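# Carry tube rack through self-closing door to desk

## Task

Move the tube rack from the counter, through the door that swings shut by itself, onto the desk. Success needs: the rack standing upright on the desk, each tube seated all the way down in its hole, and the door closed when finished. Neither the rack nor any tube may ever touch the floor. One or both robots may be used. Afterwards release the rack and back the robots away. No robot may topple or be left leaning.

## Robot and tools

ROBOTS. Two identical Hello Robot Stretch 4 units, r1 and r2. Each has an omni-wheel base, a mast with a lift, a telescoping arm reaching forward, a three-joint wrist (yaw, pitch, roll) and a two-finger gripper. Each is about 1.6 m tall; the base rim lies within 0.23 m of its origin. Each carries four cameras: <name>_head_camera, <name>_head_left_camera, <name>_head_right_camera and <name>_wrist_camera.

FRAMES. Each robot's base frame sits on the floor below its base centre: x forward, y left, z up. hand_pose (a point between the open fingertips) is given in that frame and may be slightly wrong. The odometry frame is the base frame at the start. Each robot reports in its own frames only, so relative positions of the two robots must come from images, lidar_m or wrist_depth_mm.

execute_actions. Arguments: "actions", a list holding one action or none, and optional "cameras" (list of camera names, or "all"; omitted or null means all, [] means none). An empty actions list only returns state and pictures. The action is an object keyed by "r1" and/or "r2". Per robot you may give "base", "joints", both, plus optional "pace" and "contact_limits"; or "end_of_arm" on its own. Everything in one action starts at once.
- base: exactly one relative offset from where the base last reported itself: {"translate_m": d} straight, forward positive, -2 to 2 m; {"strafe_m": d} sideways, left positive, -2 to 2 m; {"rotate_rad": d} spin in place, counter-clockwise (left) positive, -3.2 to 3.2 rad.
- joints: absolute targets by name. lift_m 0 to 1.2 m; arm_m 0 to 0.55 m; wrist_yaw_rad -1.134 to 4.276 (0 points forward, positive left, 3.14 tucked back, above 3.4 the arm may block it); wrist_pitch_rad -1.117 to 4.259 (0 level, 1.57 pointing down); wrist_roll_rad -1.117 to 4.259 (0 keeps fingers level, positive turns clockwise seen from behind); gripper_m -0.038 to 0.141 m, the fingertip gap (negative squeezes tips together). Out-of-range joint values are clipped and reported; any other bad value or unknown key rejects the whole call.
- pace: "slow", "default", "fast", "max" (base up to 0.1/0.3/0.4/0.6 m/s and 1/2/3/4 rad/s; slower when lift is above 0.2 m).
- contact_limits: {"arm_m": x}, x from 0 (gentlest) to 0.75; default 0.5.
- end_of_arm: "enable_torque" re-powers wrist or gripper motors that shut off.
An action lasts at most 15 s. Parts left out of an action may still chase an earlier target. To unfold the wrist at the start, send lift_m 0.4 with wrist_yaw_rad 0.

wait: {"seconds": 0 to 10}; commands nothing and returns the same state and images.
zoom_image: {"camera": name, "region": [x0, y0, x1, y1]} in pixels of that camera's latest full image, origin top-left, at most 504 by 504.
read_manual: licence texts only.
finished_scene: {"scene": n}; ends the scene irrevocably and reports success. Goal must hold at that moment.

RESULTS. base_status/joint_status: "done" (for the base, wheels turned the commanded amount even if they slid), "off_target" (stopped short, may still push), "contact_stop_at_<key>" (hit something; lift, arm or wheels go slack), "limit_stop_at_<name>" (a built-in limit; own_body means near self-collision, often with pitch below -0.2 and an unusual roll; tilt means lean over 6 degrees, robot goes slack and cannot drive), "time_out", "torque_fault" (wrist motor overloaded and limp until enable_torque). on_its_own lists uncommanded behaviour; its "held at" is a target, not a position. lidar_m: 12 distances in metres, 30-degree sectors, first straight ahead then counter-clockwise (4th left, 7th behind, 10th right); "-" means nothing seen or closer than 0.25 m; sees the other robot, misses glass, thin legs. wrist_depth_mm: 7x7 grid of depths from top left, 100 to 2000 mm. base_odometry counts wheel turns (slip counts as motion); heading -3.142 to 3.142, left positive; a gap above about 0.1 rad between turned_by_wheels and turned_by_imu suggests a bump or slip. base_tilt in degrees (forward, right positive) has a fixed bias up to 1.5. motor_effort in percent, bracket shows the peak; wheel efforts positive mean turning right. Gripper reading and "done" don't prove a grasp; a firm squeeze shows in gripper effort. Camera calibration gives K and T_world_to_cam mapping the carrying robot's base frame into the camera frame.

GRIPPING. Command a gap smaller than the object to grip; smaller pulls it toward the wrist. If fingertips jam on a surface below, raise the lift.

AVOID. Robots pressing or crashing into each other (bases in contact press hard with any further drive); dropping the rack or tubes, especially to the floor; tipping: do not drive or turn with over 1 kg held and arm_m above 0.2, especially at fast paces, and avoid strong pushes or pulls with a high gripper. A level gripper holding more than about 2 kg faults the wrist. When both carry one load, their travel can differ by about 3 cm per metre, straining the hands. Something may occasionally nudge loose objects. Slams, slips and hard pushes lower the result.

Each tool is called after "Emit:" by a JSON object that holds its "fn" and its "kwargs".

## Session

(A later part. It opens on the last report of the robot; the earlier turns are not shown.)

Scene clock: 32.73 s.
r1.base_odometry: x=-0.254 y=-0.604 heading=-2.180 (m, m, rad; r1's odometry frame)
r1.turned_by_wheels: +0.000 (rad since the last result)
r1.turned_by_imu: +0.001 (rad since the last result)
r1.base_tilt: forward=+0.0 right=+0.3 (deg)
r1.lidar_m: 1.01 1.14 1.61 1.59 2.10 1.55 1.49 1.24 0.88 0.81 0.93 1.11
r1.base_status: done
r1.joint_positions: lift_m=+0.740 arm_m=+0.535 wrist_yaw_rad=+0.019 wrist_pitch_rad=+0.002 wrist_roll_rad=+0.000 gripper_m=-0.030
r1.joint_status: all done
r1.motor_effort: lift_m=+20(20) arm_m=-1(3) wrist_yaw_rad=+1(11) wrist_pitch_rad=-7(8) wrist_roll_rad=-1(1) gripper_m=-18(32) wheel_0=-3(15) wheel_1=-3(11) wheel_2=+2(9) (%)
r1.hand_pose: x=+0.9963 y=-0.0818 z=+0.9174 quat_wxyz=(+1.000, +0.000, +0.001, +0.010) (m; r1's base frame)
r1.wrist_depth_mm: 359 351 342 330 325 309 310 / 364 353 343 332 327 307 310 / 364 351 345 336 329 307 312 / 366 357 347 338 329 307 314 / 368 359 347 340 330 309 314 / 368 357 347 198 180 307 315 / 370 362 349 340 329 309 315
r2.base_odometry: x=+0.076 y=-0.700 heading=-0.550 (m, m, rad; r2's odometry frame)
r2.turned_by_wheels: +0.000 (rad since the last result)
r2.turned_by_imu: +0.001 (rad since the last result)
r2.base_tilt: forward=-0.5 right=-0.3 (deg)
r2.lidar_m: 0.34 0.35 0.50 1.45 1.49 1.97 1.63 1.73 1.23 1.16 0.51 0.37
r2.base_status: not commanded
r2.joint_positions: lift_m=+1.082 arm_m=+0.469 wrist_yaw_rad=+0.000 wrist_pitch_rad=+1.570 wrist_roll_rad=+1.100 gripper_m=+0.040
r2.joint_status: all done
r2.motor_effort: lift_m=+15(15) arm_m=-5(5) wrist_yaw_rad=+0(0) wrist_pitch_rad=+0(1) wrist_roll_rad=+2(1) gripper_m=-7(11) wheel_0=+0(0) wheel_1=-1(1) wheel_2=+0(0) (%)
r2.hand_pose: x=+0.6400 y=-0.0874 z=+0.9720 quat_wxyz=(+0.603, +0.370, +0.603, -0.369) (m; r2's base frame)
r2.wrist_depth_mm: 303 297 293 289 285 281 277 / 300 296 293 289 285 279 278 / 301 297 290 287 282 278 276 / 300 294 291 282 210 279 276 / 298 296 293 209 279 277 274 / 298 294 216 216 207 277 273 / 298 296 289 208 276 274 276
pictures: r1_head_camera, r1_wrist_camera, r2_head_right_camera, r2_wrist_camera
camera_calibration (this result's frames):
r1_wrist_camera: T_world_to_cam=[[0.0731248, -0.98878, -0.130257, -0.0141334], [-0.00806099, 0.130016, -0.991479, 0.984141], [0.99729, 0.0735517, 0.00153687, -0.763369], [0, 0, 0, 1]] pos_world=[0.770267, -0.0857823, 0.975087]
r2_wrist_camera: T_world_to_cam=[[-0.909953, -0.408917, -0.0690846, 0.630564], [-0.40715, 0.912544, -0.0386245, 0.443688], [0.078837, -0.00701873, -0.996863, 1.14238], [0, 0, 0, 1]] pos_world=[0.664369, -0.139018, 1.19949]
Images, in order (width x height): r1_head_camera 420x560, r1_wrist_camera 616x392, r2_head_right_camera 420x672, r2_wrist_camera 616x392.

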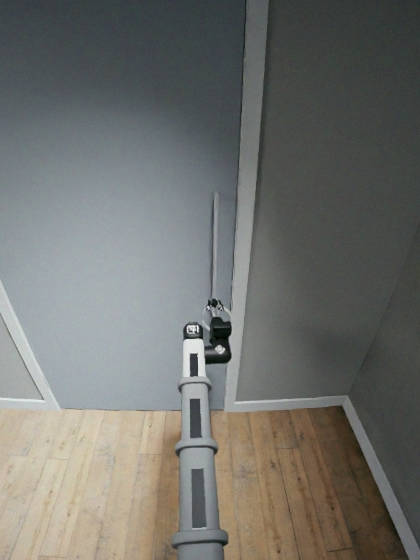

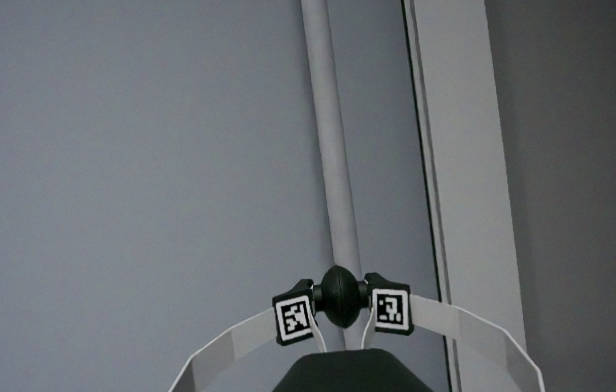

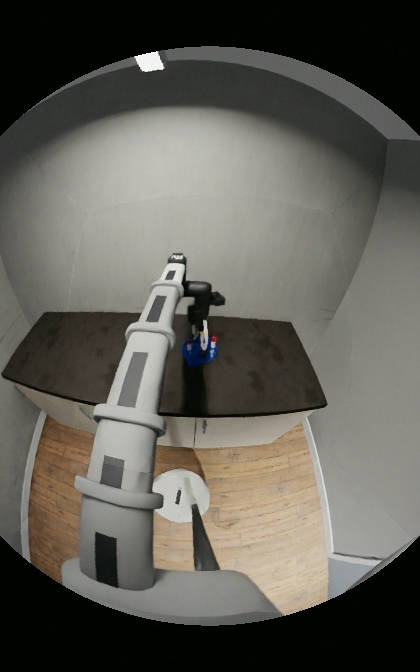

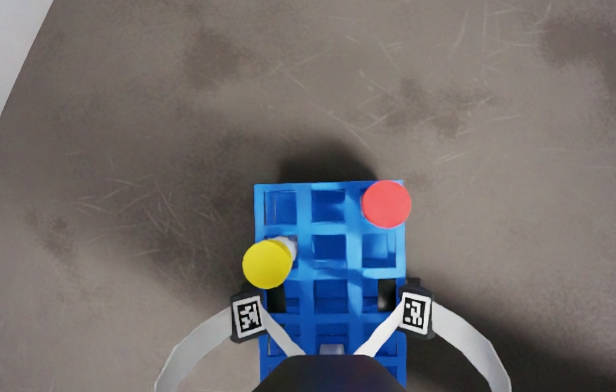

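Emit:
{"fn": "execute_actions", "kwargs": {"actions": [{"r1":{"joints":{"wrist_yaw_rad":0.0,"gripper_m":0.05}},"r2":{"joints":{"gripper_m":0.03,"lift_m":1.12},"pace":"slow"}}], "cameras": ["r2_wrist_camera","r2_head_right_camera"]}}

Emit:
{"fn": "zoom_image", "kwargs": {"camera": "r2_head_right_camera", "region": [150, 270, 260, 390]}}

Scene clock: 35.73 s.
r1.base_odometry: x=-0.254 y=-0.604 heading=-2.180 (m, m, rad; r1's odometry frame)
r1.turned_by_wheels: +0.000 (rad since the last result)
r1.turned_by_imu: +0.001 (rad since the last result)
r1.base_tilt: forward=-0.1 right=+0.3 (deg)
r1.lidar_m: 1.03 1.16 1.63 1.58 2.07 1.54 1.48 1.26 0.88 0.83 0.94 1.12
r1.base_status: not commanded
r1.joint_positions: lift_m=+0.740 arm_m=+0.535 wrist_yaw_rad=+0.001 wrist_pitch_rad=+0.002 wrist_roll_rad=+0.000 gripper_m=+0.050
r1.joint_status: all done
r1.motor_effort: lift_m=+20(20) arm_m=-2(1) wrist_yaw_rad=-2(3) wrist_pitch_rad=-7(7) wrist_roll_rad=+0(1) gripper_m=-2(22) wheel_0=-3(3) wheel_1=-3(3) wheel_2=+1(2) (%)
r1.hand_pose: x=+0.9947 y=-0.0873 z=+0.9174 quat_wxyz=(+1.000, +0.000, +0.001, +0.000) (m; r1's base frame)
r1.wrist_depth_mm: 357 347 343 332 329 319 315 / 359 351 343 336 329 312 315 / 362 351 345 338 330 314 315 / 362 353 345 338 330 314 317 / 364 353 347 340 330 314 319 / 364 357 347 268 208 312 319 / 366 357 349 343 332 315 320
r2.base_odometry: x=+0.076 y=-0.700 heading=-0.550 (m, m, rad; r2's odometry frame)
r2.turned_by_wheels: +0.000 (rad since the last result)
r2.turned_by_imu: +0.001 (rad since the last result)
r2.base_tilt: forward=-0.6 right=-0.3 (deg)
r2.lidar_m: 0.34 0.37 0.50 1.44 1.49 1.98 1.63 1.71 1.23 1.16 0.50 0.35
r2.base_status: not commanded
r2.joint_positions: lift_m=+1.120 arm_m=+0.469 wrist_yaw_rad=+0.000 wrist_pitch_rad=+1.570 wrist_roll_rad=+1.100 gripper_m=+0.030
r2.joint_status: all done
r2.motor_effort: lift_m=+21(25) arm_m=-5(5) wrist_yaw_rad=+0(0) wrist_pitch_rad=-1(0) wrist_roll_rad=+1(1) gripper_m=-13(13) wheel_0=+0(0) wheel_1=-1(1) wheel_2=+0(0) (%)
r2.hand_pose: x=+0.6400 y=-0.0874 z=+1.0094 quat_wxyz=(+0.603, +0.370, +0.603, -0.369) (m; r2's base frame)
r2.wrist_depth_mm: 377 334 330 327 322 317 312 / 340 336 330 325 320 317 314 / 340 336 329 325 319 315 312 / 338 336 329 281 208 315 312 / 338 334 330 208 278 314 312 / 338 330 208 218 204 312 312 / 336 332 327 206 272 312 309
pictures: r2_head_right_camera, r2_wrist_camera
camera_calibration (this result's frames):
r2_wrist_camera: T_world_to_cam=[[-0.909953, -0.408918, -0.0690846, 0.633151], [-0.40715, 0.912544, -0.0386245, 0.445135], [0.078837, -0.00701871, -0.996863, 1.17973], [0, 0, 0, 1]] pos_world=[0.664368, -0.139018, 1.23696]
Images, in order (width x height): r2_head_right_camera 420x672, r2_wrist_camera 616x392.

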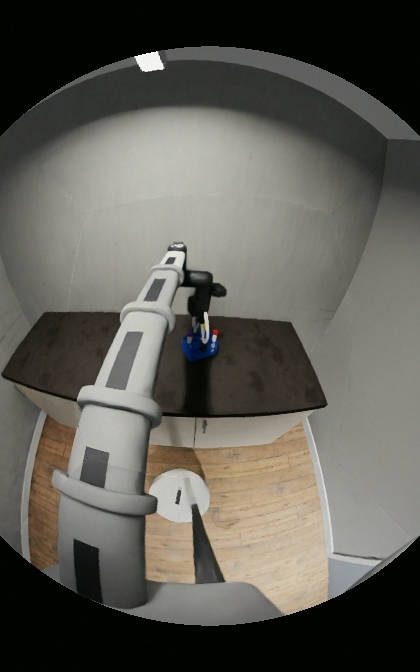

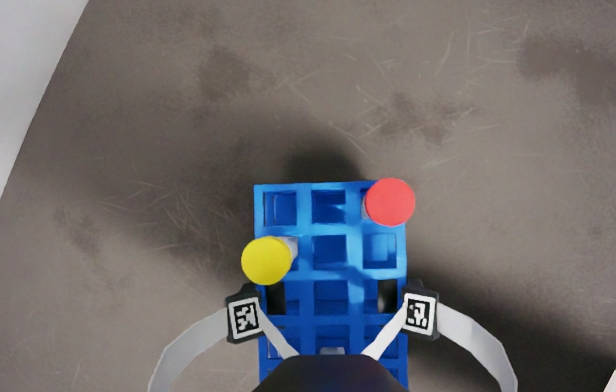

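Region (150, 270, 260, 390) of r2_head_right_camera's 420x672 image, scaled by 4.200, with more detail than that image has; it fills the left 462 columns of this view, and the rest is white.

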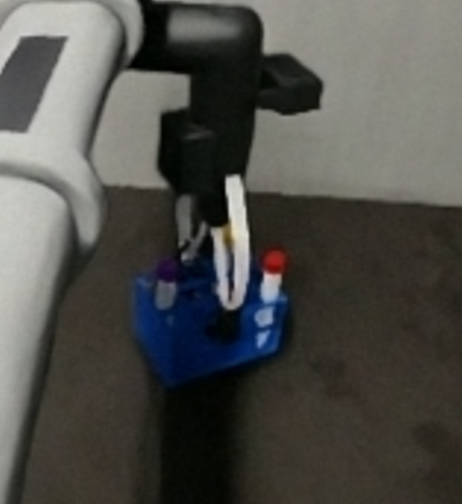

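Emit:
{"fn": "execute_actions", "kwargs": {"actions": [{"r1":{"base":{"translate_m":0.085},"pace":"slow"},"r2":{"joints":{"arm_m":0.03},"pace":"slow"}}], "cameras": ["r1_wrist_camera","r2_wrist_camera"]}}

Emit:
{"fn": "execute_actions", "kwargs": {"actions": [{"r1":{"joints":{"gripper_m":-0.038}},"r2":{"base":{"strafe_m":0.5},"joints":{"lift_m":0.95}}}], "cameras": ["r1_wrist_camera","r2_wrist_camera"]}}

Scene clock: 42.70 s.
r1.base_odometry: x=-0.303 y=-0.673 heading=-2.180 (m, m, rad; r1's odometry frame)
r1.turned_by_wheels: +0.000 (rad since the last result)
r1.turned_by_imu: +0.002 (rad since the last result)
r1.base_tilt: forward=-0.1 right=+0.3 (deg)
r1.lidar_m: 0.96 1.04 1.45 1.63 2.22 1.64 1.57 1.23 0.88 0.84 0.92 1.02
r1.base_status: done
r1.joint_positions: lift_m=+0.740 arm_m=+0.535 wrist_yaw_rad=+0.001 wrist_pitch_rad=+0.002 wrist_roll_rad=+0.000 gripper_m=+0.050
r1.joint_status: not commanded
r1.motor_effort: lift_m=+20(20) arm_m=-1(1) wrist_yaw_rad=-1(0) wrist_pitch_rad=-7(8) wrist_roll_rad=-1(1) gripper_m=-5(3) wheel_0=+1(1) wheel_1=+2(5) wheel_2=-1(5) (%)
r1.hand_pose: x=+0.9947 y=-0.0873 z=+0.9174 quat_wxyz=(+1.000, +0.000, +0.001, +0.000) (m; r1's base frame)
r1.wrist_depth_mm: 267 260 256 247 246 225 234 / 267 262 257 249 246 229 235 / 270 264 257 249 248 228 232 / 271 264 258 252 247 229 226 / 271 265 258 253 247 230 227 / 272 266 259 198 187 229 227 / 273 267 258 255 248 236 229
r2.base_odometry: x=+0.076 y=-0.700 heading=-0.550 (m, m, rad; r2's odometry frame)
r2.turned_by_wheels: +0.000 (rad since the last result)
r2.turned_by_imu: +0.002 (rad since the last result)
r2.base_tilt: forward=-0.6 right=-0.3 (deg)
r2.lidar_m: 0.35 0.36 0.49 1.43 1.49 1.99 1.63 1.72 1.22 1.16 0.53 0.35
r2.base_status: not commanded
r2.joint_positions: lift_m=+1.120 arm_m=+0.031 wrist_yaw_rad=+0.000 wrist_pitch_rad=+1.570 wrist_roll_rad=+1.100 gripper_m=+0.030
r2.joint_status: all done
r2.motor_effort: lift_m=+22(22) arm_m=-5(6) wrist_yaw_rad=+0(1) wrist_pitch_rad=+0(0) wrist_roll_rad=+1(1) gripper_m=-13(12) wheel_0=+0(0) wheel_1=-1(1) wheel_2=+0(0) (%)
r2.hand_pose: x=+0.2021 y=-0.0874 z=+1.0094 quat_wxyz=(+0.603, +0.370, +0.603, -0.369) (m; r2's base frame)
r2.wrist_depth_mm: 342 340 334 627 1229 1205 1205 / 343 338 334 842 1229 1205 1205 / 342 336 459 1255 1255 1205 1160 / 340 336 525 281 208 1182 1160 / 340 336 609 208 278 1182 1182 / 340 368 200 214 204 569 1182 / 338 455 1255 206 274 1182 379
pictures: r1_wrist_camera, r2_wrist_camera
camera_calibration (this result's frames):
r1_wrist_camera: T_world_to_cam=[[0.0543335, -0.98999, -0.130257, -0.000864323], [-0.00559061, 0.130146, -0.991479, 0.982397], [0.998507, 0.0545988, 0.00153665, -0.764228], [0, 0, 0, 1]] pos_world=[0.768627, -0.0869848, 0.975087]
r2_wrist_camera: T_world_to_cam=[[-0.909957, -0.408908, -0.0690846, 0.23464], [-0.40714, 0.912549, -0.0386245, 0.266822], [0.0788369, -0.00701956, -0.996863, 1.21425], [0, 0, 0, 1]] pos_world=[0.226418, -0.139018, 1.23696]
Images, in order (width x height): r1_wrist_camera 616x392, r2_wrist_camera 616x392.

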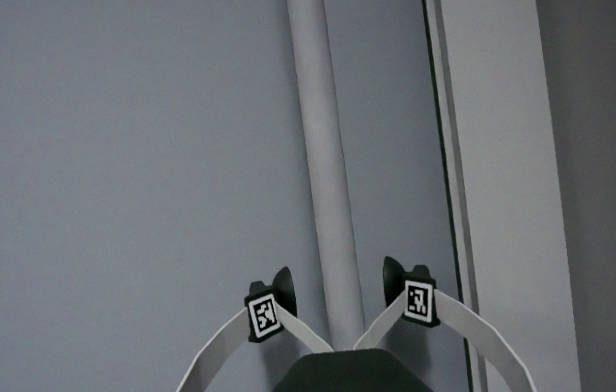

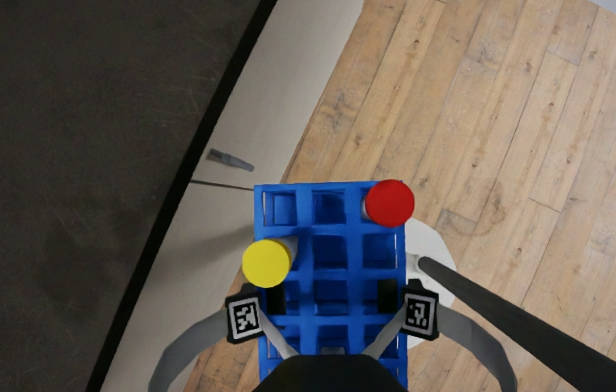

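Scene clock: 45.70 s.
r1.base_odometry: x=-0.303 y=-0.674 heading=-2.180 (m, m, rad; r1's odometry frame)
r1.turned_by_wheels: +0.000 (rad since the last result)
r1.turned_by_imu: -0.004 (rad since the last result)
r1.base_tilt: forward=+0.0 right=+0.4 (deg)
r1.lidar_m: 0.93 1.06 1.47 1.78 1.74 1.67 1.58 1.23 0.86 0.85 0.94 1.03
r1.base_status: not commanded
r1.joint_positions: lift_m=+0.740 arm_m=+0.536 wrist_yaw_rad=+0.011 wrist_pitch_rad=+0.002 wrist_roll_rad=+0.000 gripper_m=-0.037
r1.joint_status: all done
r1.on_its_own: wrist_yaw_rad is at rest, and its effort (-30) is outside its rest range (-13 to +13)
r1.motor_effort: lift_m=+20(20) arm_m=-6(7) wrist_yaw_rad=-30(32) wrist_pitch_rad=-7(8) wrist_roll_rad=+0(2) gripper_m=-27(29) wheel_0=-5(8) wheel_1=-4(6) wheel_2=+12(12) (%)
r1.hand_pose: x=+0.9965 y=-0.0844 z=+0.9174 quat_wxyz=(+1.000, +0.000, +0.001, +0.005) (m; r1's base frame)
r1.wrist_depth_mm: 259 254 247 239 237 222 230 / 262 255 249 240 237 223 226 / 262 255 249 241 238 224 221 / 263 257 250 245 239 225 221 / 264 257 251 246 239 225 221 / 265 258 253 181 178 224 223 / 265 259 170 179 239 230 223
r2.base_odometry: x=+0.337 y=-0.273 heading=-0.550 (m, m, rad; r2's odometry frame)
r2.turned_by_wheels: +0.000 (rad since the last result)
r2.turned_by_imu: +0.001 (rad since the last result)
r2.base_tilt: forward=-0.6 right=-0.3 (deg)
r2.lidar_m: 0.34 0.37 0.50 0.94 0.97 1.30 2.76 1.75 1.74 1.66 0.52 0.37
r2.base_status: done
r2.joint_positions: lift_m=+0.950 arm_m=+0.031 wrist_yaw_rad=+0.000 wrist_pitch_rad=+1.570 wrist_roll_rad=+1.100 gripper_m=+0.030
r2.joint_status: all done
r2.motor_effort: lift_m=+16(22) arm_m=-5(6) wrist_yaw_rad=+0(0) wrist_pitch_rad=+0(0) wrist_roll_rad=+0(0) gripper_m=-13(14) wheel_0=+1(9) wheel_1=+0(9) wheel_2=+1(2) (%)
r2.hand_pose: x=+0.2021 y=-0.0874 z=+0.8399 quat_wxyz=(+0.603, +0.370, +0.603, -0.369) (m; r2's base frame)
r2.wrist_depth_mm: 165 186 325 603 1078 1042 1025 / 165 241 375 809 1060 1042 1025 / 169 270 452 1078 1060 1042 1042 / 186 306 512 282 208 1042 1025 / 239 334 597 207 278 1042 1025 / 266 413 199 214 204 569 1008 / 298 445 1060 206 273 917 382
pictures: r1_wrist_camera, r2_wrist_camera
camera_calibration (this result's frames):
r1_wrist_camera: T_world_to_cam=[[0.064242, -0.989395, -0.13027, -0.00790865], [-0.00712264, 0.130081, -0.991478, 0.983484], [0.997909, 0.0646224, 0.00130958, -0.764516], [0, 0, 0, 1]] pos_world=[0.77043, -0.0863528, 0.975073]
r2_wrist_camera: T_world_to_cam=[[-0.909957, -0.408908, -0.0690846, 0.222906], [-0.40714, 0.912549, -0.0386245, 0.260265], [0.0788369, -0.00701956, -0.996863, 1.04529], [0, 0, 0, 1]] pos_world=[0.226392, -0.139018, 1.06747]
Images, in order (width x height): r1_wrist_camera 616x392, r2_wrist_camera 616x392.

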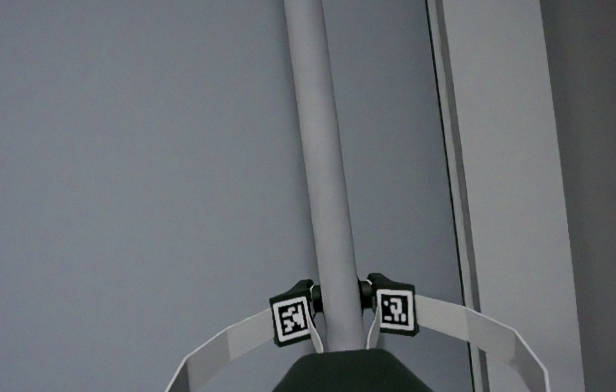

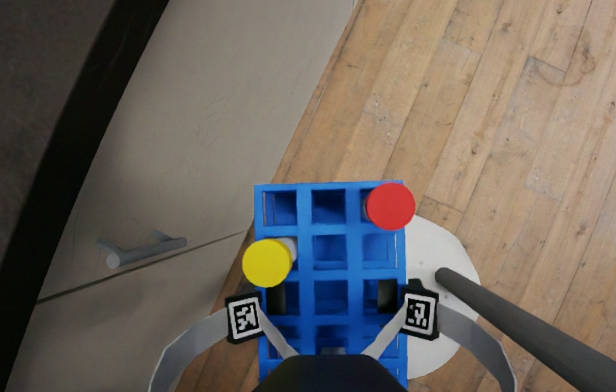

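Emit:
{"fn": "execute_actions", "kwargs": {"actions": [{"r1":{"base":{"translate_m":-0.08},"joints":{"wrist_yaw_rad":0.04},"pace":"slow"},"r2":{"base":{"strafe_m":0.5}}}], "cameras": ["r1_wrist_camera","r1_head_camera"]}}

Scene clock: 49.80 s.
r1.base_odometry: x=-0.257 y=-0.609 heading=-2.178 (m, m, rad; r1's odometry frame)
r1.turned_by_wheels: +0.002 (rad since the last result)
r1.turned_by_imu: -0.014 (rad since the last result)
r1.base_tilt: forward=-0.1 right=+0.4 (deg)
r1.lidar_m: 0.94 1.07 1.58 2.14 1.92 1.57 1.50 1.25 0.87 0.85 0.93 1.10
r1.base_status: done
r1.joint_positions: lift_m=+0.740 arm_m=+0.536 wrist_yaw_rad=+0.060 wrist_pitch_rad=+0.002 wrist_roll_rad=+0.000 gripper_m=-0.037
r1.joint_status: all done
r1.on_its_own: wrist_yaw_rad is at rest, and its effort (-58) is outside its rest range (-13 to +13)
r1.motor_effort: lift_m=+20(20) arm_m=-7(7) wrist_yaw_rad=-58(55) wrist_pitch_rad=-7(9) wrist_roll_rad=-1(0) gripper_m=-28(27) wheel_0=+4(13) wheel_1=+0(12) wheel_2=+21(25) (%)
r1.hand_pose: x=+1.0003 y=-0.0700 z=+0.9174 quat_wxyz=(+1.000, +0.000, +0.001, +0.030) (m; r1's base frame)
r1.wrist_depth_mm: 287 272 257 238 232 289 293 / 290 274 258 240 233 289 290 / 290 274 259 241 235 289 294 / 296 277 262 247 236 287 296 / 296 278 264 250 236 289 296 / 297 282 265 181 178 290 296 / 300 283 171 180 236 229 296
r2.base_odometry: x=+0.598 y=+0.153 heading=-0.549 (m, m, rad; r2's odometry frame)
r2.turned_by_wheels: +0.000 (rad since the last result)
r2.turned_by_imu: +0.002 (rad since the last result)
r2.base_tilt: forward=-0.6 right=-0.3 (deg)
r2.lidar_m: 0.33 0.36 0.46 0.44 0.46 0.64 1.60 1.94 2.28 1.41 0.49 0.35
r2.base_status: done
r2.joint_positions: lift_m=+0.950 arm_m=+0.031 wrist_yaw_rad=+0.000 wrist_pitch_rad=+1.570 wrist_roll_rad=+1.100 gripper_m=+0.030
r2.joint_status: not commanded
r2.motor_effort: lift_m=+15(16) arm_m=-5(5) wrist_yaw_rad=+0(1) wrist_pitch_rad=+0(0) wrist_roll_rad=-1(1) gripper_m=-16(14) wheel_0=+3(11) wheel_1=+1(6) wheel_2=+1(0) (%)
r2.hand_pose: x=+0.2021 y=-0.0874 z=+0.8399 quat_wxyz=(+0.603, +0.370, +0.603, -0.369) (m; r2's base frame)
r2.wrist_depth_mm: 165 179 314 591 1042 1060 1025 / 164 198 362 768 1060 1042 1025 / 165 263 436 1060 1060 1042 1025 / 178 300 492 282 209 1042 1008 / 197 342 597 208 278 1060 991 / 257 394 199 214 204 574 1008 / 281 854 1060 206 273 931 379
pictures: r1_head_camera, r1_wrist_camera
camera_calibration (this result's frames):
r1_wrist_camera: T_world_to_cam=[[0.112916, -0.985059, -0.130033, -0.0425511], [-0.0132924, 0.12936, -0.991509, 0.987856], [0.993516, 0.113686, 0.00151311, -0.761662], [0, 0, 0, 1]] pos_world=[0.774659, -0.0831148, 0.975087]
Images, in order (width x height): r1_head_camera 420x560, r1_wrist_camera 616x392.

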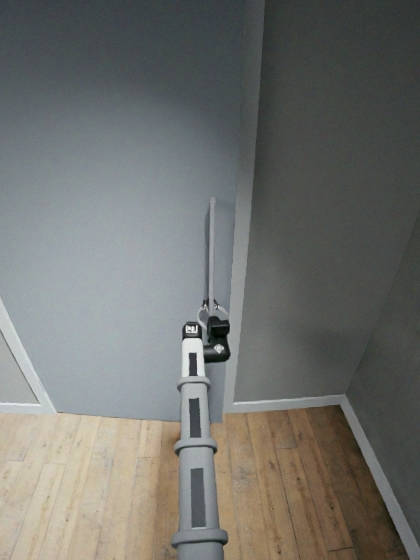

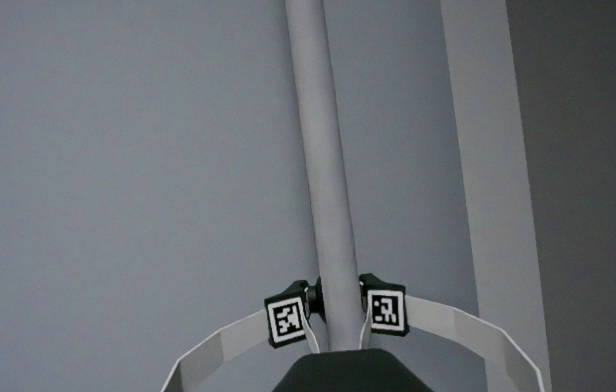

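Emit:
{"fn": "execute_actions", "kwargs": {"actions": [{"r1":{"base":{"strafe_m":0.02},"joints":{"wrist_yaw_rad":0.07,"arm_m":0.455},"pace":"slow"},"r2":{"base":{"translate_m":-0.4},"pace":"fast"}}], "cameras": ["r1_head_camera"]}}

Scene clock: 56.10 s.
r1.base_odometry: x=-0.241 y=-0.620 heading=-2.177 (m, m, rad; r1's odometry frame)
r1.turned_by_wheels: +0.001 (rad since the last result)
r1.turned_by_imu: -0.010 (rad since the last result)
r1.base_tilt: forward=+0.0 right=+0.3 (deg)
r1.lidar_m: 0.85 1.03 1.55 2.12 1.57 1.58 1.50 1.33 0.94 0.86 0.94 1.10
r1.base_status: done
r1.joint_positions: lift_m=+0.740 arm_m=+0.457 wrist_yaw_rad=+0.084 wrist_pitch_rad=+0.002 wrist_roll_rad=+0.000 gripper_m=-0.037
r1.joint_status: all done
r1.on_its_own: wrist_yaw_rad is at rest, and its effort (-40) is outside its rest range (-13 to +13)
r1.motor_effort: lift_m=+20(20) arm_m=-13(12) wrist_yaw_rad=-40(51) wrist_pitch_rad=-7(7) wrist_roll_rad=+0(0) gripper_m=-23(31) wheel_0=-3(11) wheel_1=-3(7) wheel_2=+13(18) (%)
r1.hand_pose: x=+0.9229 y=-0.0631 z=+0.9175 quat_wxyz=(+0.999, +0.000, +0.001, +0.042) (m; r1's base frame)
r1.wrist_depth_mm: 314 287 265 237 229 359 359 / 319 290 268 241 231 357 362 / 319 293 270 241 232 357 362 / 325 294 273 251 235 357 362 / 327 298 274 254 233 226 366 / 329 303 276 182 177 223 368 / 334 304 163 253 232 224 366
r2.base_odometry: x=+0.257 y=+0.362 heading=-0.549 (m, m, rad; r2's odometry frame)
r2.turned_by_wheels: +0.000 (rad since the last result)
r2.turned_by_imu: +0.005 (rad since the last result)
r2.base_tilt: forward=-0.6 right=-0.3 (deg)
r2.lidar_m: 0.73 0.64 0.45 0.43 0.45 0.60 1.56 1.59 2.13 2.17 1.08 0.77
r2.base_status: done
r2.joint_positions: lift_m=+0.950 arm_m=+0.031 wrist_yaw_rad=+0.000 wrist_pitch_rad=+1.570 wrist_roll_rad=+1.100 gripper_m=+0.030
r2.joint_status: not commanded
r2.motor_effort: lift_m=+16(16) arm_m=-4(5) wrist_yaw_rad=-1(1) wrist_pitch_rad=+0(0) wrist_roll_rad=-1(0) gripper_m=-14(13) wheel_0=+1(4) wheel_1=+0(1) wheel_2=-1(9) (%)
r2.hand_pose: x=+0.2020 y=-0.0874 z=+0.8399 quat_wxyz=(+0.603, +0.370, +0.603, -0.369) (m; r2's base frame)
r2.wrist_depth_mm: 609 778 1078 1078 1060 1060 1008 / 647 854 1078 1060 1060 1060 1042 / 707 1078 1078 1060 1042 1042 1025 / 1098 1098 1078 282 208 1042 1008 / 1118 1098 1078 208 278 1042 1025 / 991 1078 209 218 204 574 1025 / 820 904 1060 206 273 917 379
pictures: r1_head_camera
Images, in order (width x height): r1_head_camera 420x560.

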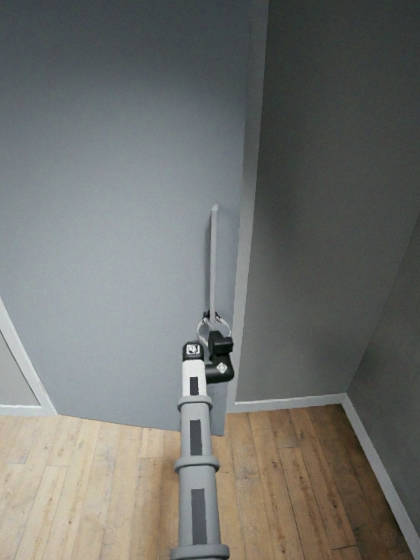

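Emit:
{"fn": "execute_actions", "kwargs": {"actions": [{"r1":{"base":{"strafe_m":0.055},"joints":{"arm_m":0.335},"pace":"slow"},"r2":{"base":{"translate_m":-0.45},"pace":"fast"}}], "cameras": ["r1_head_camera"]}}

Scene clock: 59.40 s.
r1.base_odometry: x=-0.196 y=-0.652 heading=-2.177 (m, m, rad; r1's odometry frame)
r1.turned_by_wheels: +0.001 (rad since the last result)
r1.turned_by_imu: -0.047 (rad since the last result)
r1.base_tilt: forward=+0.0 right=+0.4 (deg)
r1.lidar_m: 0.75 0.91 1.45 2.08 1.47 1.21 1.49 1.48 1.01 0.93 1.01 1.12
r1.base_status: done
r1.joint_positions: lift_m=+0.740 arm_m=+0.337 wrist_yaw_rad=+0.084 wrist_pitch_rad=+0.003 wrist_roll_rad=-0.001 gripper_m=-0.037
r1.joint_status: all done
r1.on_its_own: wrist_yaw_rad is at rest, and its effort (-41) is outside its rest range (-13 to +13)
r1.motor_effort: lift_m=+20(20) arm_m=-13(14) wrist_yaw_rad=-41(38) wrist_pitch_rad=-9(9) wrist_roll_rad=+0(0) gripper_m=-24(28) wheel_0=-4(20) wheel_1=-3(11) wheel_2=+13(14) (%)
r1.hand_pose: x=+0.8029 y=-0.0630 z=+0.9173 quat_wxyz=(+0.999, +0.000, +0.001, +0.042) (m; r1's base frame)
r1.wrist_depth_mm: 342 306 272 237 225 480 473 / 345 309 277 239 228 484 480 / 351 310 277 242 230 477 477 / 357 315 282 255 233 221 480 / 362 319 283 256 231 221 480 / 366 324 287 182 177 216 484 / 370 329 163 256 231 219 488
r2.base_odometry: x=-0.127 y=+0.597 heading=-0.549 (m, m, rad; r2's odometry frame)
r2.turned_by_wheels: +0.000 (rad since the last result)
r2.turned_by_imu: +0.004 (rad since the last result)
r2.base_tilt: forward=-0.6 right=-0.3 (deg)
r2.lidar_m: 1.18 0.61 0.44 0.41 0.42 0.59 1.52 1.34 1.24 2.14 1.72 1.24
r2.base_status: done
r2.joint_positions: lift_m=+0.950 arm_m=+0.031 wrist_yaw_rad=+0.000 wrist_pitch_rad=+1.570 wrist_roll_rad=+1.100 gripper_m=+0.030
r2.joint_status: not commanded
r2.motor_effort: lift_m=+16(16) arm_m=-5(5) wrist_yaw_rad=+2(1) wrist_pitch_rad=+0(0) wrist_roll_rad=+0(1) gripper_m=-14(12) wheel_0=+0(2) wheel_1=+0(5) wheel_2=-1(12) (%)
r2.hand_pose: x=+0.2020 y=-0.0874 z=+0.8399 quat_wxyz=(+0.603, +0.370, +0.603, -0.369) (m; r2's base frame)
r2.wrist_depth_mm: 1138 1118 1098 1078 1060 1025 1025 / 1118 1118 1078 1060 1060 1025 1042 / 1098 1098 1078 1060 1060 1025 1008 / 1118 1098 1098 281 207 1025 1042 / 1098 1078 1098 208 277 1042 1025 / 960 1078 200 213 204 569 1025 / 798 891 1025 206 273 931 379
pictures: r1_head_camera
Images, in order (width x height): r1_head_camera 420x560.

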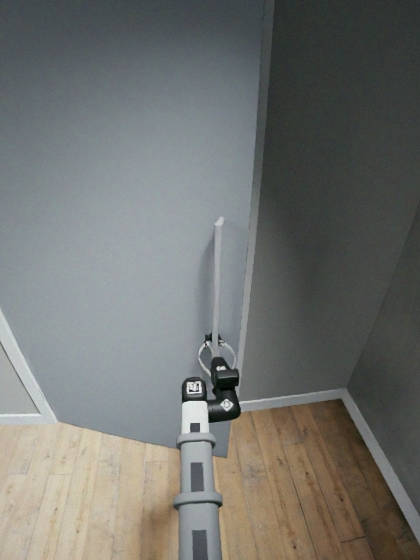

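Emit:
{"fn": "execute_actions", "kwargs": {"actions": [{"r1":{"base":{"strafe_m":0.12},"joints":{"arm_m":0.215},"pace":"slow"},"r2":{"base":{"translate_m":-0.45},"pace":"fast"}}], "cameras": ["r1_head_camera"]}}

Scene clock: 62.83 s.
r1.base_odometry: x=-0.099 y=-0.721 heading=-2.181 (m, m, rad; r1's odometry frame)
r1.turned_by_wheels: -0.004 (rad since the last result)
r1.turned_by_imu: -0.050 (rad since the last result)
r1.base_tilt: forward=-0.1 right=+0.4 (deg)
r1.lidar_m: 0.58 0.84 1.38 1.93 1.99 1.00 0.99 1.57 1.16 1.05 1.10 0.67
r1.base_status: done
r1.joint_positions: lift_m=+0.740 arm_m=+0.217 wrist_yaw_rad=+0.043 wrist_pitch_rad=+0.003 wrist_roll_rad=-0.001 gripper_m=-0.037
r1.joint_status: all done
r1.on_its_own: wrist_yaw_rad is at rest, and its effort (+78) is outside its rest range (-13 to +13)
r1.motor_effort: lift_m=+20(20) arm_m=-9(18) wrist_yaw_rad=+78(75) wrist_pitch_rad=-9(9) wrist_roll_rad=+1(1) gripper_m=-22(28) wheel_0=-32(36) wheel_1=-9(12) wheel_2=-12(16) (%)
r1.hand_pose: x=+0.6795 y=-0.0748 z=+0.9173 quat_wxyz=(+1.000, +0.000, +0.001, +0.022) (m; r1's base frame)
r1.wrist_depth_mm: 355 312 277 249 222 211 640 / 362 317 279 252 222 210 634 / 368 322 283 254 222 211 640 / 377 324 286 256 223 213 634 / 382 330 291 260 224 214 640 / 382 332 294 185 175 168 640 / 389 336 283 177 229 217 640
r2.base_odometry: x=-0.511 y=+0.832 heading=-0.549 (m, m, rad; r2's odometry frame)
r2.turned_by_wheels: +0.000 (rad since the last result)
r2.turned_by_imu: +0.005 (rad since the last result)
r2.base_tilt: forward=-0.6 right=-0.3 (deg)
r2.lidar_m: 1.63 0.59 0.43 0.40 0.43 0.59 1.44 1.52 0.99 0.99 2.27 1.70
r2.base_status: done
r2.joint_positions: lift_m=+0.950 arm_m=+0.031 wrist_yaw_rad=+0.000 wrist_pitch_rad=+1.570 wrist_roll_rad=+1.100 gripper_m=+0.030
r2.joint_status: not commanded
r2.motor_effort: lift_m=+16(16) arm_m=-4(5) wrist_yaw_rad=+0(1) wrist_pitch_rad=-1(1) wrist_roll_rad=+0(2) gripper_m=-14(14) wheel_0=+0(6) wheel_1=+2(4) wheel_2=+0(11) (%)
r2.hand_pose: x=+0.2020 y=-0.0874 z=+0.8399 quat_wxyz=(+0.603, +0.370, +0.603, -0.369) (m; r2's base frame)
r2.wrist_depth_mm: 1118 1118 1078 1078 1060 1060 1042 / 1098 1118 1098 1078 1060 1025 1025 / 1138 1078 1078 1060 1060 1042 1025 / 1098 1098 1078 281 208 1025 1008 / 1098 1098 1078 208 278 1042 1008 / 931 1078 199 214 204 574 1025 / 768 878 1008 206 273 931 382
pictures: r1_head_camera
Images, in order (width x height): r1_head_camera 420x560.

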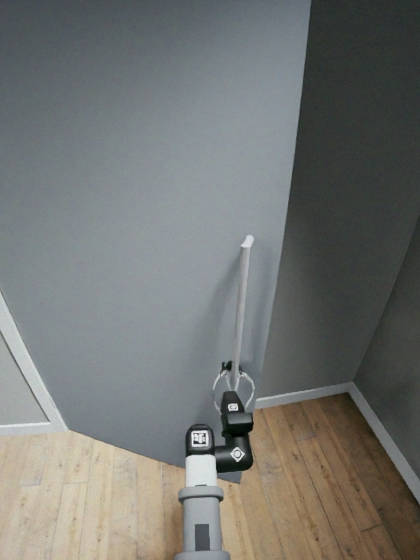

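Emit:
{"fn": "execute_actions", "kwargs": {"actions": [{"r1":{"base":{"strafe_m":0.065},"joints":{"arm_m":0.105,"wrist_yaw_rad":-0.02},"pace":"slow"},"r2":{"base":{"translate_m":-0.45},"pace":"fast"}}], "cameras": ["r1_head_camera","r1_wrist_camera"]}}

Scene clock: 66.20 s.
r1.base_odometry: x=-0.046 y=-0.758 heading=-2.184 (m, m, rad; r1's odometry frame)
r1.turned_by_wheels: -0.002 (rad since the last result)
r1.turned_by_imu: -0.012 (rad since the last result)
r1.base_tilt: forward=-0.1 right=+0.4 (deg)
r1.lidar_m: 0.50 0.77 1.35 1.88 1.90 1.67 0.94 0.97 1.25 1.12 1.17 0.54
r1.base_status: done
r1.joint_positions: lift_m=+0.740 arm_m=+0.107 wrist_yaw_rad=-0.033 wrist_pitch_rad=+0.003 wrist_roll_rad=-0.001 gripper_m=-0.037
r1.joint_status: all done
r1.on_its_own: wrist_yaw_rad is at rest, and its effort (+39) is outside its rest range (-13 to +13)
r1.motor_effort: lift_m=+20(20) arm_m=-9(14) wrist_yaw_rad=+39(73) wrist_pitch_rad=-11(11) wrist_roll_rad=+1(1) gripper_m=-22(27) wheel_0=-22(32) wheel_1=-5(8) wheel_2=-4(12) (%)
r1.hand_pose: x=+0.5630 y=-0.0970 z=+0.9172 quat_wxyz=(+1.000, +0.000, +0.002, -0.017) (m; r1's base frame)
r1.wrist_depth_mm: 384 325 283 251 224 209 798 / 389 332 287 254 224 208 798 / 397 336 291 257 224 211 798 / 407 340 297 262 225 211 798 / 410 347 300 264 224 211 798 / 418 353 303 186 173 205 798 / 427 359 158 260 229 216 788
r2.base_odometry: x=-0.895 y=+1.067 heading=-0.549 (m, m, rad; r2's odometry frame)
r2.turned_by_wheels: +0.000 (rad since the last result)
r2.turned_by_imu: +0.005 (rad since the last result)
r2.base_tilt: forward=-0.6 right=-0.3 (deg)
r2.lidar_m: 1.71 0.58 0.42 0.38 0.40 0.57 1.03 1.07 1.40 0.94 1.00 2.19
r2.base_status: done
r2.joint_positions: lift_m=+0.950 arm_m=+0.031 wrist_yaw_rad=+0.000 wrist_pitch_rad=+1.570 wrist_roll_rad=+1.100 gripper_m=+0.030
r2.joint_status: not commanded
r2.motor_effort: lift_m=+16(16) arm_m=-5(5) wrist_yaw_rad=+0(0) wrist_pitch_rad=-1(0) wrist_roll_rad=+0(1) gripper_m=-9(15) wheel_0=+2(7) wheel_1=+1(6) wheel_2=-1(13) (%)
r2.hand_pose: x=+0.2020 y=-0.0874 z=+0.8399 quat_wxyz=(+0.603, +0.370, +0.603, -0.369) (m; r2's base frame)
r2.wrist_depth_mm: 1138 1098 1098 1078 1060 1042 1025 / 1118 1098 1078 1060 1060 1042 1008 / 1098 1098 1098 1060 1042 1042 1025 / 1118 1098 1078 281 208 1025 1025 / 1118 1118 1078 208 278 1025 1025 / 917 1078 210 218 203 569 1025 / 750 842 976 206 274 917 379
pictures: r1_head_camera, r1_wrist_camera
camera_calibration (this result's frames):
r1_wrist_camera: T_world_to_cam=[[0.0206123, -0.991357, -0.129565, 0.0311378], [-0.00213869, 0.129549, -0.991571, 0.979062], [0.999785, 0.0207156, 0.000550092, -0.335734], [0, 0, 0, 1]] pos_world=[0.337114, -0.0890126, 0.975028]
Images, in order (width x height): r1_head_camera 420x560, r1_wrist_camera 616x392.

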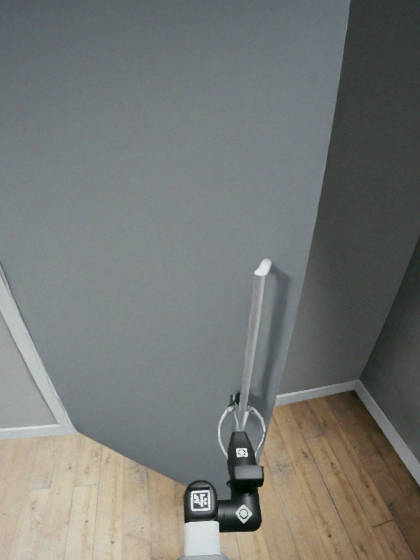

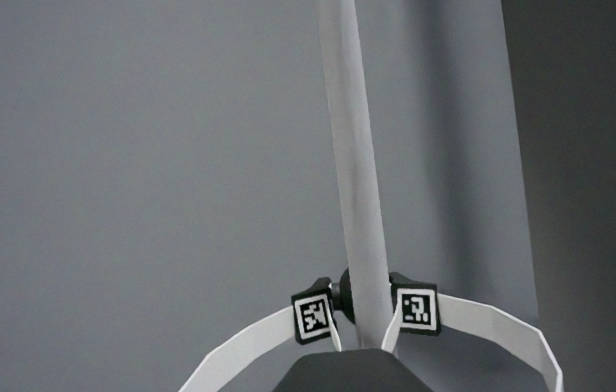

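Emit:
{"fn": "execute_actions", "kwargs": {"actions": [{"r1":{"base":{"strafe_m":0.068},"joints":{"arm_m":0.045,"wrist_yaw_rad":-0.15},"pace":"slow"},"r2":{"base":{"translate_m":-0.5},"pace":"fast"}}], "cameras": ["r1_head_camera","r1_wrist_camera"]}}

Scene clock: 69.90 s.
r1.base_odometry: x=+0.009 y=-0.797 heading=-2.185 (m, m, rad; r1's odometry frame)
r1.turned_by_wheels: -0.001 (rad since the last result)
r1.turned_by_imu: +0.000 (rad since the last result)
r1.base_tilt: forward=+0.0 right=+0.4 (deg)
r1.lidar_m: 0.51 0.74 1.31 1.81 1.85 1.67 1.53 1.11 1.25 1.21 1.26 0.43
r1.base_status: done
r1.joint_positions: lift_m=+0.740 arm_m=+0.047 wrist_yaw_rad=-0.157 wrist_pitch_rad=+0.003 wrist_roll_rad=-0.001 gripper_m=-0.037
r1.joint_status: all done
r1.on_its_own: wrist_yaw_rad is at rest, and its effort (+20) is outside its rest range (-13 to +13)
r1.motor_effort: lift_m=+20(20) arm_m=-9(18) wrist_yaw_rad=+20(41) wrist_pitch_rad=-10(11) wrist_roll_rad=+0(2) gripper_m=-25(28) wheel_0=-15(21) wheel_1=-2(4) wheel_2=+1(11) (%)
r1.hand_pose: x=+0.4887 y=-0.1315 z=+0.9171 quat_wxyz=(+0.997, +0.000, +0.002, -0.078) (m; r1's base frame)
r1.wrist_depth_mm: 366 319 281 251 226 213 976 / 370 322 283 252 228 214 976 / 379 327 287 256 228 216 976 / 389 330 290 258 229 215 976 / 392 336 293 260 228 216 976 / 397 340 296 184 175 208 976 / 402 345 163 258 230 216 976
r2.base_odometry: x=-1.321 y=+1.328 heading=-0.549 (m, m, rad; r2's odometry frame)
r2.turned_by_wheels: +0.000 (rad since the last result)
r2.turned_by_imu: +0.005 (rad since the last result)
r2.base_tilt: forward=-0.6 right=-0.3 (deg)
r2.lidar_m: 1.66 0.57 0.41 0.37 0.39 0.55 0.53 0.56 0.72 1.98 1.16 2.67
r2.base_status: done
r2.joint_positions: lift_m=+0.950 arm_m=+0.031 wrist_yaw_rad=+0.000 wrist_pitch_rad=+1.570 wrist_roll_rad=+1.100 gripper_m=+0.030
r2.joint_status: not commanded
r2.motor_effort: lift_m=+16(16) arm_m=-5(5) wrist_yaw_rad=+0(1) wrist_pitch_rad=-1(1) wrist_roll_rad=+3(2) gripper_m=-10(13) wheel_0=+1(8) wheel_1=+1(3) wheel_2=+0(8) (%)
r2.hand_pose: x=+0.2020 y=-0.0874 z=+0.8399 quat_wxyz=(+0.603, +0.370, +0.603, -0.369) (m; r2's base frame)
r2.wrist_depth_mm: 1098 1118 1098 1098 1042 1042 1008 / 1098 1098 1060 1042 1042 1025 1025 / 1118 1098 1078 1098 1078 1025 1025 / 1098 1118 1078 281 208 1025 1025 / 1098 1078 1078 208 278 1042 1025 / 917 1042 200 213 204 569 1025 / 741 831 976 206 274 917 377
pictures: r1_head_camera, r1_wrist_camera
camera_calibration (this result's frames):
r1_wrist_camera: T_world_to_cam=[[-0.101823, -0.986281, -0.129932, 0.0593428], [0.0136319, 0.129215, -0.991523, 0.97549], [0.994709, -0.102731, 0.000287779, -0.274324], [0, 0, 0, 1]] pos_world=[0.265618, -0.0957008, 0.97501]
Images, in order (width x height): r1_head_camera 420x560, r1_wrist_camera 616x392.

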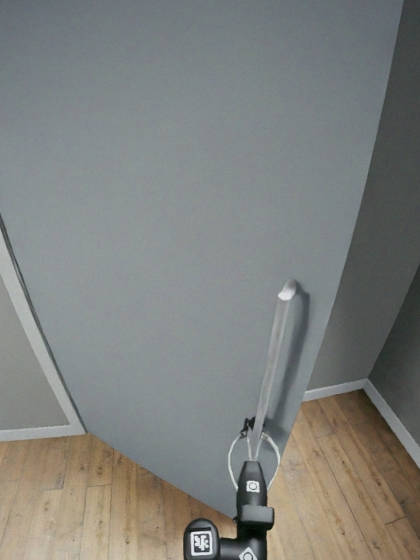

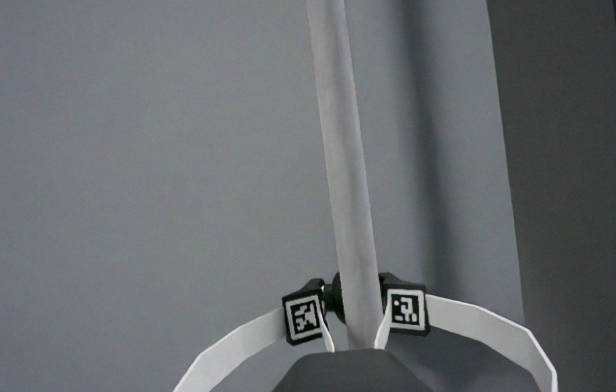

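Emit:
{"fn": "execute_actions", "kwargs": {"actions": [{"r1":{"base":{"strafe_m":0.082},"joints":{"arm_m":0.005,"wrist_yaw_rad":-0.30},"pace":"slow"},"r2":{"base":{"rotate_rad":-1.63}}}], "cameras": ["r2_head_camera","r2_head_left_camera","r2_wrist_camera"]}}

Scene clock: 72.50 s.
r1.base_odometry: x=+0.076 y=-0.844 heading=-2.186 (m, m, rad; r1's odometry frame)
r1.turned_by_wheels: -0.001 (rad since the last result)
r1.turned_by_imu: +0.000 (rad since the last result)
r1.base_tilt: forward=+0.0 right=+0.4 (deg)
r1.lidar_m: 0.47 0.74 1.31 1.72 1.77 1.71 1.55 1.23 1.25 1.28 1.35 0.39
r1.base_status: done
r1.joint_positions: lift_m=+0.740 arm_m=+0.006 wrist_yaw_rad=-0.308 wrist_pitch_rad=+0.003 wrist_roll_rad=-0.001 gripper_m=-0.037
r1.joint_status: all done
r1.on_its_own: wrist_yaw_rad is at rest, and its effort (+23) is outside its rest range (-13 to +13)
r1.motor_effort: lift_m=+20(20) arm_m=-8(22) wrist_yaw_rad=+23(90) wrist_pitch_rad=-10(12) wrist_roll_rad=+0(0) gripper_m=-27(34) wheel_0=-18(17) wheel_1=+0(6) wheel_2=+1(20) (%)
r1.hand_pose: x=+0.4258 y=-0.1707 z=+0.9172 quat_wxyz=(+0.988, +0.000, +0.002, -0.153) (m; r1's base frame)
r1.wrist_depth_mm: 336 303 273 249 228 1160 1118 / 340 306 274 251 230 220 1160 / 347 310 278 253 229 220 1182 / 351 310 281 254 229 220 1205 / 355 315 282 257 229 220 1182 / 357 319 285 185 174 214 1205 / 362 324 164 257 232 220 1182
r2.base_odometry: x=-1.321 y=+1.328 heading=-2.179 (m, m, rad; r2's odometry frame)
r2.turned_by_wheels: -1.630 (rad since the last result)
r2.turned_by_imu: -1.595 (rad since the last result)
r2.base_tilt: forward=-0.6 right=-0.3 (deg)
r2.lidar_m: 1.67 1.23 1.32 2.10 0.60 0.41 0.37 0.39 0.53 0.53 0.54 0.66
r2.base_status: done
r2.joint_positions: lift_m=+0.950 arm_m=+0.031 wrist_yaw_rad=+0.000 wrist_pitch_rad=+1.570 wrist_roll_rad=+1.100 gripper_m=+0.030
r2.joint_status: not commanded
r2.motor_effort: lift_m=+16(16) arm_m=-5(5) wrist_yaw_rad=+0(1) wrist_pitch_rad=+0(1) wrist_roll_rad=+0(1) gripper_m=-12(15) wheel_0=-1(7) wheel_1=-1(3) wheel_2=-1(5) (%)
r2.hand_pose: x=+0.2020 y=-0.0874 z=+0.8399 quat_wxyz=(+0.603, +0.370, +0.603, -0.369) (m; r2's base frame)
r2.wrist_depth_mm: 1118 1118 1098 976 798 661 574 / 1138 1118 1078 1060 1042 854 723 / 1118 1098 1078 1060 1042 1025 960 / 1098 1078 1078 282 208 1025 1025 / 1098 1098 1078 208 278 1025 931 / 1118 1078 199 214 203 569 842 / 1118 1098 1078 205 273 878 379
pictures: r2_head_camera, r2_head_left_camera, r2_wrist_camera
camera_calibration (this result's frames):
r2_wrist_camera: T_world_to_cam=[[-0.909961, -0.408908, -0.0690269, 0.222783], [-0.407142, 0.912549, -0.0385987, 0.260209], [0.0787737, -0.00701956, -0.996868, 1.04526], [0, 0, 0, 1]] pos_world=[0.226327, -0.139018, 1.06741]
Images, in order (width x height): r2_head_camera 420x560, r2_head_left_camera 420x672, r2_wrist_camera 616x392.

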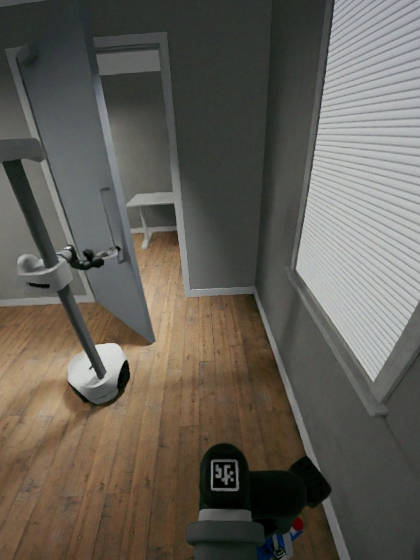

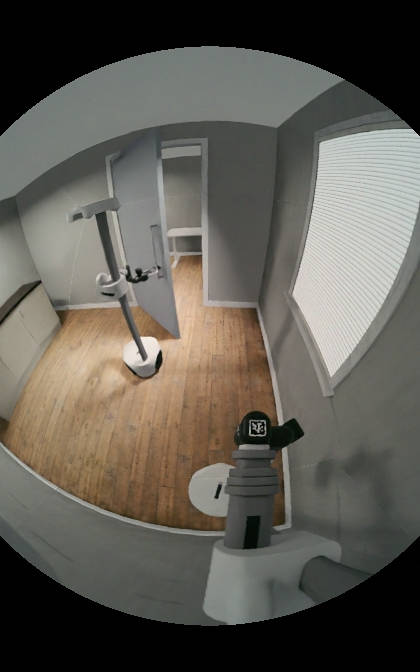

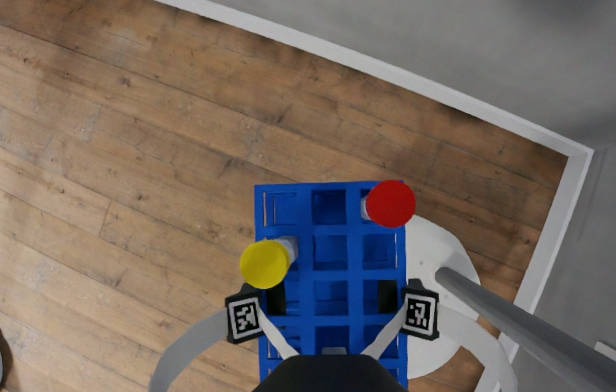

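Emit:
{"fn": "execute_actions", "kwargs": {"actions": [{"r1":{"base":{"strafe_m":0.03},"joints":{"wrist_yaw_rad":-0.39}},"r2":{"base":{"rotate_rad":0.07},"joints":{"arm_m":0.01}}}], "cameras": ["r2_head_camera"]}}

Emit:
{"fn": "execute_actions", "kwargs": {"actions": [{"r1":{"base":{"strafe_m":0.036},"joints":{"wrist_yaw_rad":-0.48}},"r2":{"base":{"translate_m":1.3},"pace":"fast"}}], "cameras": ["r2_head_camera","r2_head_left_camera"]}}

Scene clock: 74.90 s.
r1.base_odometry: x=+0.100 y=-0.862 heading=-2.187 (m, m, rad; r1's odometry frame)
r1.turned_by_wheels: -0.001 (rad since the last result)
r1.turned_by_imu: +0.001 (rad since the last result)
r1.base_tilt: forward=-0.1 right=+0.4 (deg)
r1.lidar_m: 0.46 0.74 1.32 1.68 1.75 1.71 1.54 1.24 1.22 1.30 1.38 0.38
r1.base_status: done
r1.joint_positions: lift_m=+0.740 arm_m=+0.006 wrist_yaw_rad=-0.396 wrist_pitch_rad=+0.003 wrist_roll_rad=-0.001 gripper_m=-0.037
r1.joint_status: all done
r1.on_its_own: wrist_yaw_rad is at rest, and its effort (+17) is outside its rest range (-13 to +13)
r1.motor_effort: lift_m=+19(20) arm_m=-7(8) wrist_yaw_rad=+17(36) wrist_pitch_rad=-10(10) wrist_roll_rad=+1(1) gripper_m=-22(25) wheel_0=-14(24) wheel_1=-2(8) wheel_2=+0(11) (%)
r1.hand_pose: x=+0.4095 y=-0.1920 z=+0.9173 quat_wxyz=(+0.980, +0.000, +0.001, -0.197) (m; r1's base frame)
r1.wrist_depth_mm: 312 289 266 246 230 1229 1118 / 315 289 267 249 231 1229 1118 / 320 293 271 249 231 224 1118 / 324 294 272 252 232 226 1160 / 327 297 274 254 231 225 1182 / 329 301 276 185 175 221 1182 / 332 304 165 251 234 224 1182
r2.base_odometry: x=-1.321 y=+1.328 heading=-2.109 (m, m, rad; r2's odometry frame)
r2.turned_by_wheels: +0.070 (rad since the last result)
r2.turned_by_imu: +0.069 (rad since the last result)
r2.base_tilt: forward=-0.6 right=-0.3 (deg)
r2.lidar_m: 2.08 1.22 2.68 1.54 0.55 0.40 0.37 0.40 0.56 0.52 0.56 0.68
r2.base_status: done
r2.joint_positions: lift_m=+0.950 arm_m=+0.011 wrist_yaw_rad=+0.000 wrist_pitch_rad=+1.570 wrist_roll_rad=+1.100 gripper_m=+0.030
r2.joint_status: all done
r2.motor_effort: lift_m=+16(16) arm_m=-5(6) wrist_yaw_rad=+0(0) wrist_pitch_rad=+0(0) wrist_roll_rad=+0(0) gripper_m=-15(15) wheel_0=+0(4) wheel_1=+0(4) wheel_2=+0(8) (%)
r2.hand_pose: x=+0.1821 y=-0.0874 z=+0.8399 quat_wxyz=(+0.603, +0.370, +0.603, -0.369) (m; r2's base frame)
r2.wrist_depth_mm: 1118 1118 1078 1042 831 661 580 / 1138 1098 1060 1078 1042 854 707 / 1118 1098 1078 1060 1042 1025 931 / 1138 1118 1078 281 208 1025 1025 / 1098 1098 1078 208 277 1042 931 / 1098 1078 209 217 204 512 820 / 1118 1098 1078 206 274 854 351
pictures: r2_head_camera
Images, in order (width x height): r2_head_camera 420x560.

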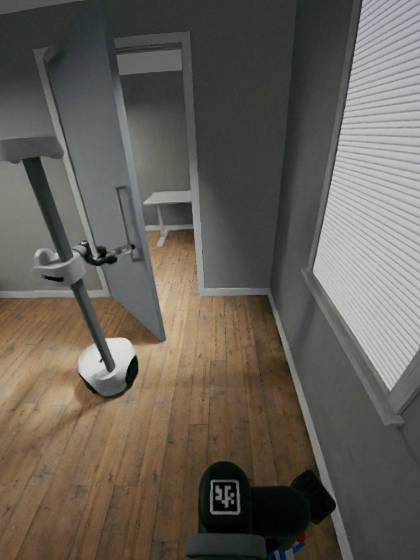

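Scene clock: 79.87 s.
r1.base_odometry: x=+0.129 y=-0.882 heading=-2.189 (m, m, rad; r1's odometry frame)
r1.turned_by_wheels: -0.002 (rad since the last result)
r1.turned_by_imu: +0.002 (rad since the last result)
r1.base_tilt: forward=-0.1 right=+0.4 (deg)
r1.lidar_m: 0.48 0.77 1.31 1.65 1.70 1.71 1.55 1.58 1.49 0.68 0.67 0.39
r1.base_status: done
r1.joint_positions: lift_m=+0.740 arm_m=+0.006 wrist_yaw_rad=-0.489 wrist_pitch_rad=+0.002 wrist_roll_rad=-0.001 gripper_m=-0.037
r1.joint_status: all done
r1.on_its_own: wrist_yaw_rad is at rest, and its effort (+25) is outside its rest range (-13 to +13)
r1.motor_effort: lift_m=+20(20) arm_m=-6(7) wrist_yaw_rad=+25(44) wrist_pitch_rad=-8(9) wrist_roll_rad=+2(1) gripper_m=-26(28) wheel_0=-17(25) wheel_1=-3(10) wheel_2=-3(10) (%)
r1.hand_pose: x=+0.3906 y=-0.2126 z=+0.9174 quat_wxyz=(+0.970, +0.000, +0.001, -0.242) (m; r1's base frame)
r1.wrist_depth_mm: 293 276 259 245 232 1229 1078 / 297 278 262 246 233 1229 1098 / 300 279 263 248 234 1229 1118 / 301 281 265 251 234 229 1138 / 303 283 267 251 235 230 1160 / 304 286 268 185 175 225 1182 / 307 287 164 251 235 229 1182
r2.base_odometry: x=-1.988 y=+0.212 heading=-2.110 (m, m, rad; r2's odometry frame)
r2.turned_by_wheels: +0.000 (rad since the last result)
r2.turned_by_imu: -0.008 (rad since the last result)
r2.base_tilt: forward=-0.6 right=-0.3 (deg)
r2.lidar_m: 0.93 2.36 0.55 0.64 0.74 1.77 1.67 0.71 0.51 0.48 0.52 0.74
r2.base_status: done
r2.joint_positions: lift_m=+0.950 arm_m=+0.011 wrist_yaw_rad=+0.000 wrist_pitch_rad=+1.570 wrist_roll_rad=+1.100 gripper_m=+0.030
r2.joint_status: not commanded
r2.motor_effort: lift_m=+16(16) arm_m=-5(5) wrist_yaw_rad=+0(1) wrist_pitch_rad=+0(1) wrist_roll_rad=+0(3) gripper_m=-14(14) wheel_0=-1(5) wheel_1=-1(4) wheel_2=+1(11) (%)
r2.hand_pose: x=+0.1820 y=-0.0874 z=+0.8399 quat_wxyz=(+0.603, +0.370, +0.603, -0.369) (m; r2's base frame)
r2.wrist_depth_mm: 842 1042 1098 976 798 647 564 / 866 1078 1078 1060 1042 831 691 / 946 1098 1078 1060 1060 1025 917 / 1060 1098 1078 282 207 1042 1025 / 1118 1098 1098 208 278 1042 1025 / 1098 1098 199 214 204 508 1025 / 1098 1098 1060 206 274 1042 351
pictures: r2_head_camera, r2_head_left_camera
Images, in order (width x height): r2_head_camera 420x560, r2_head_left_camera 420x672.

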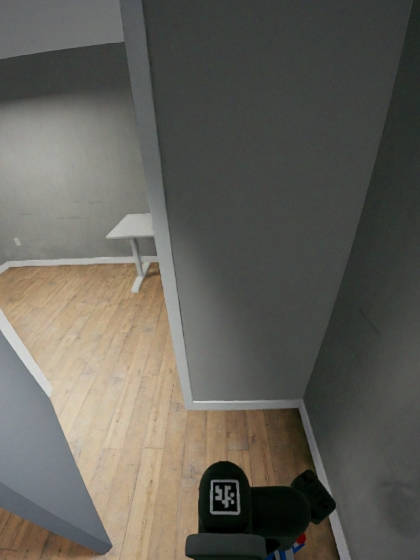

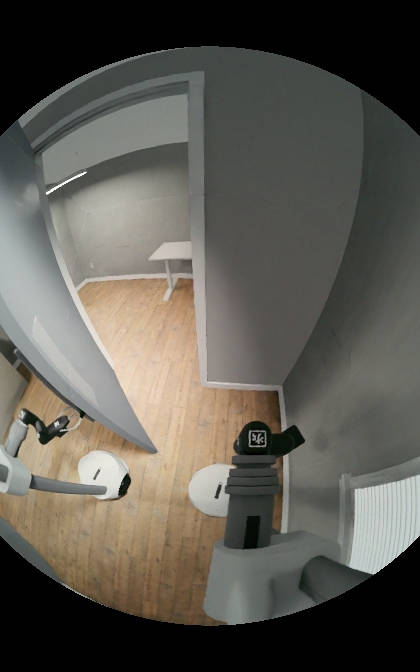

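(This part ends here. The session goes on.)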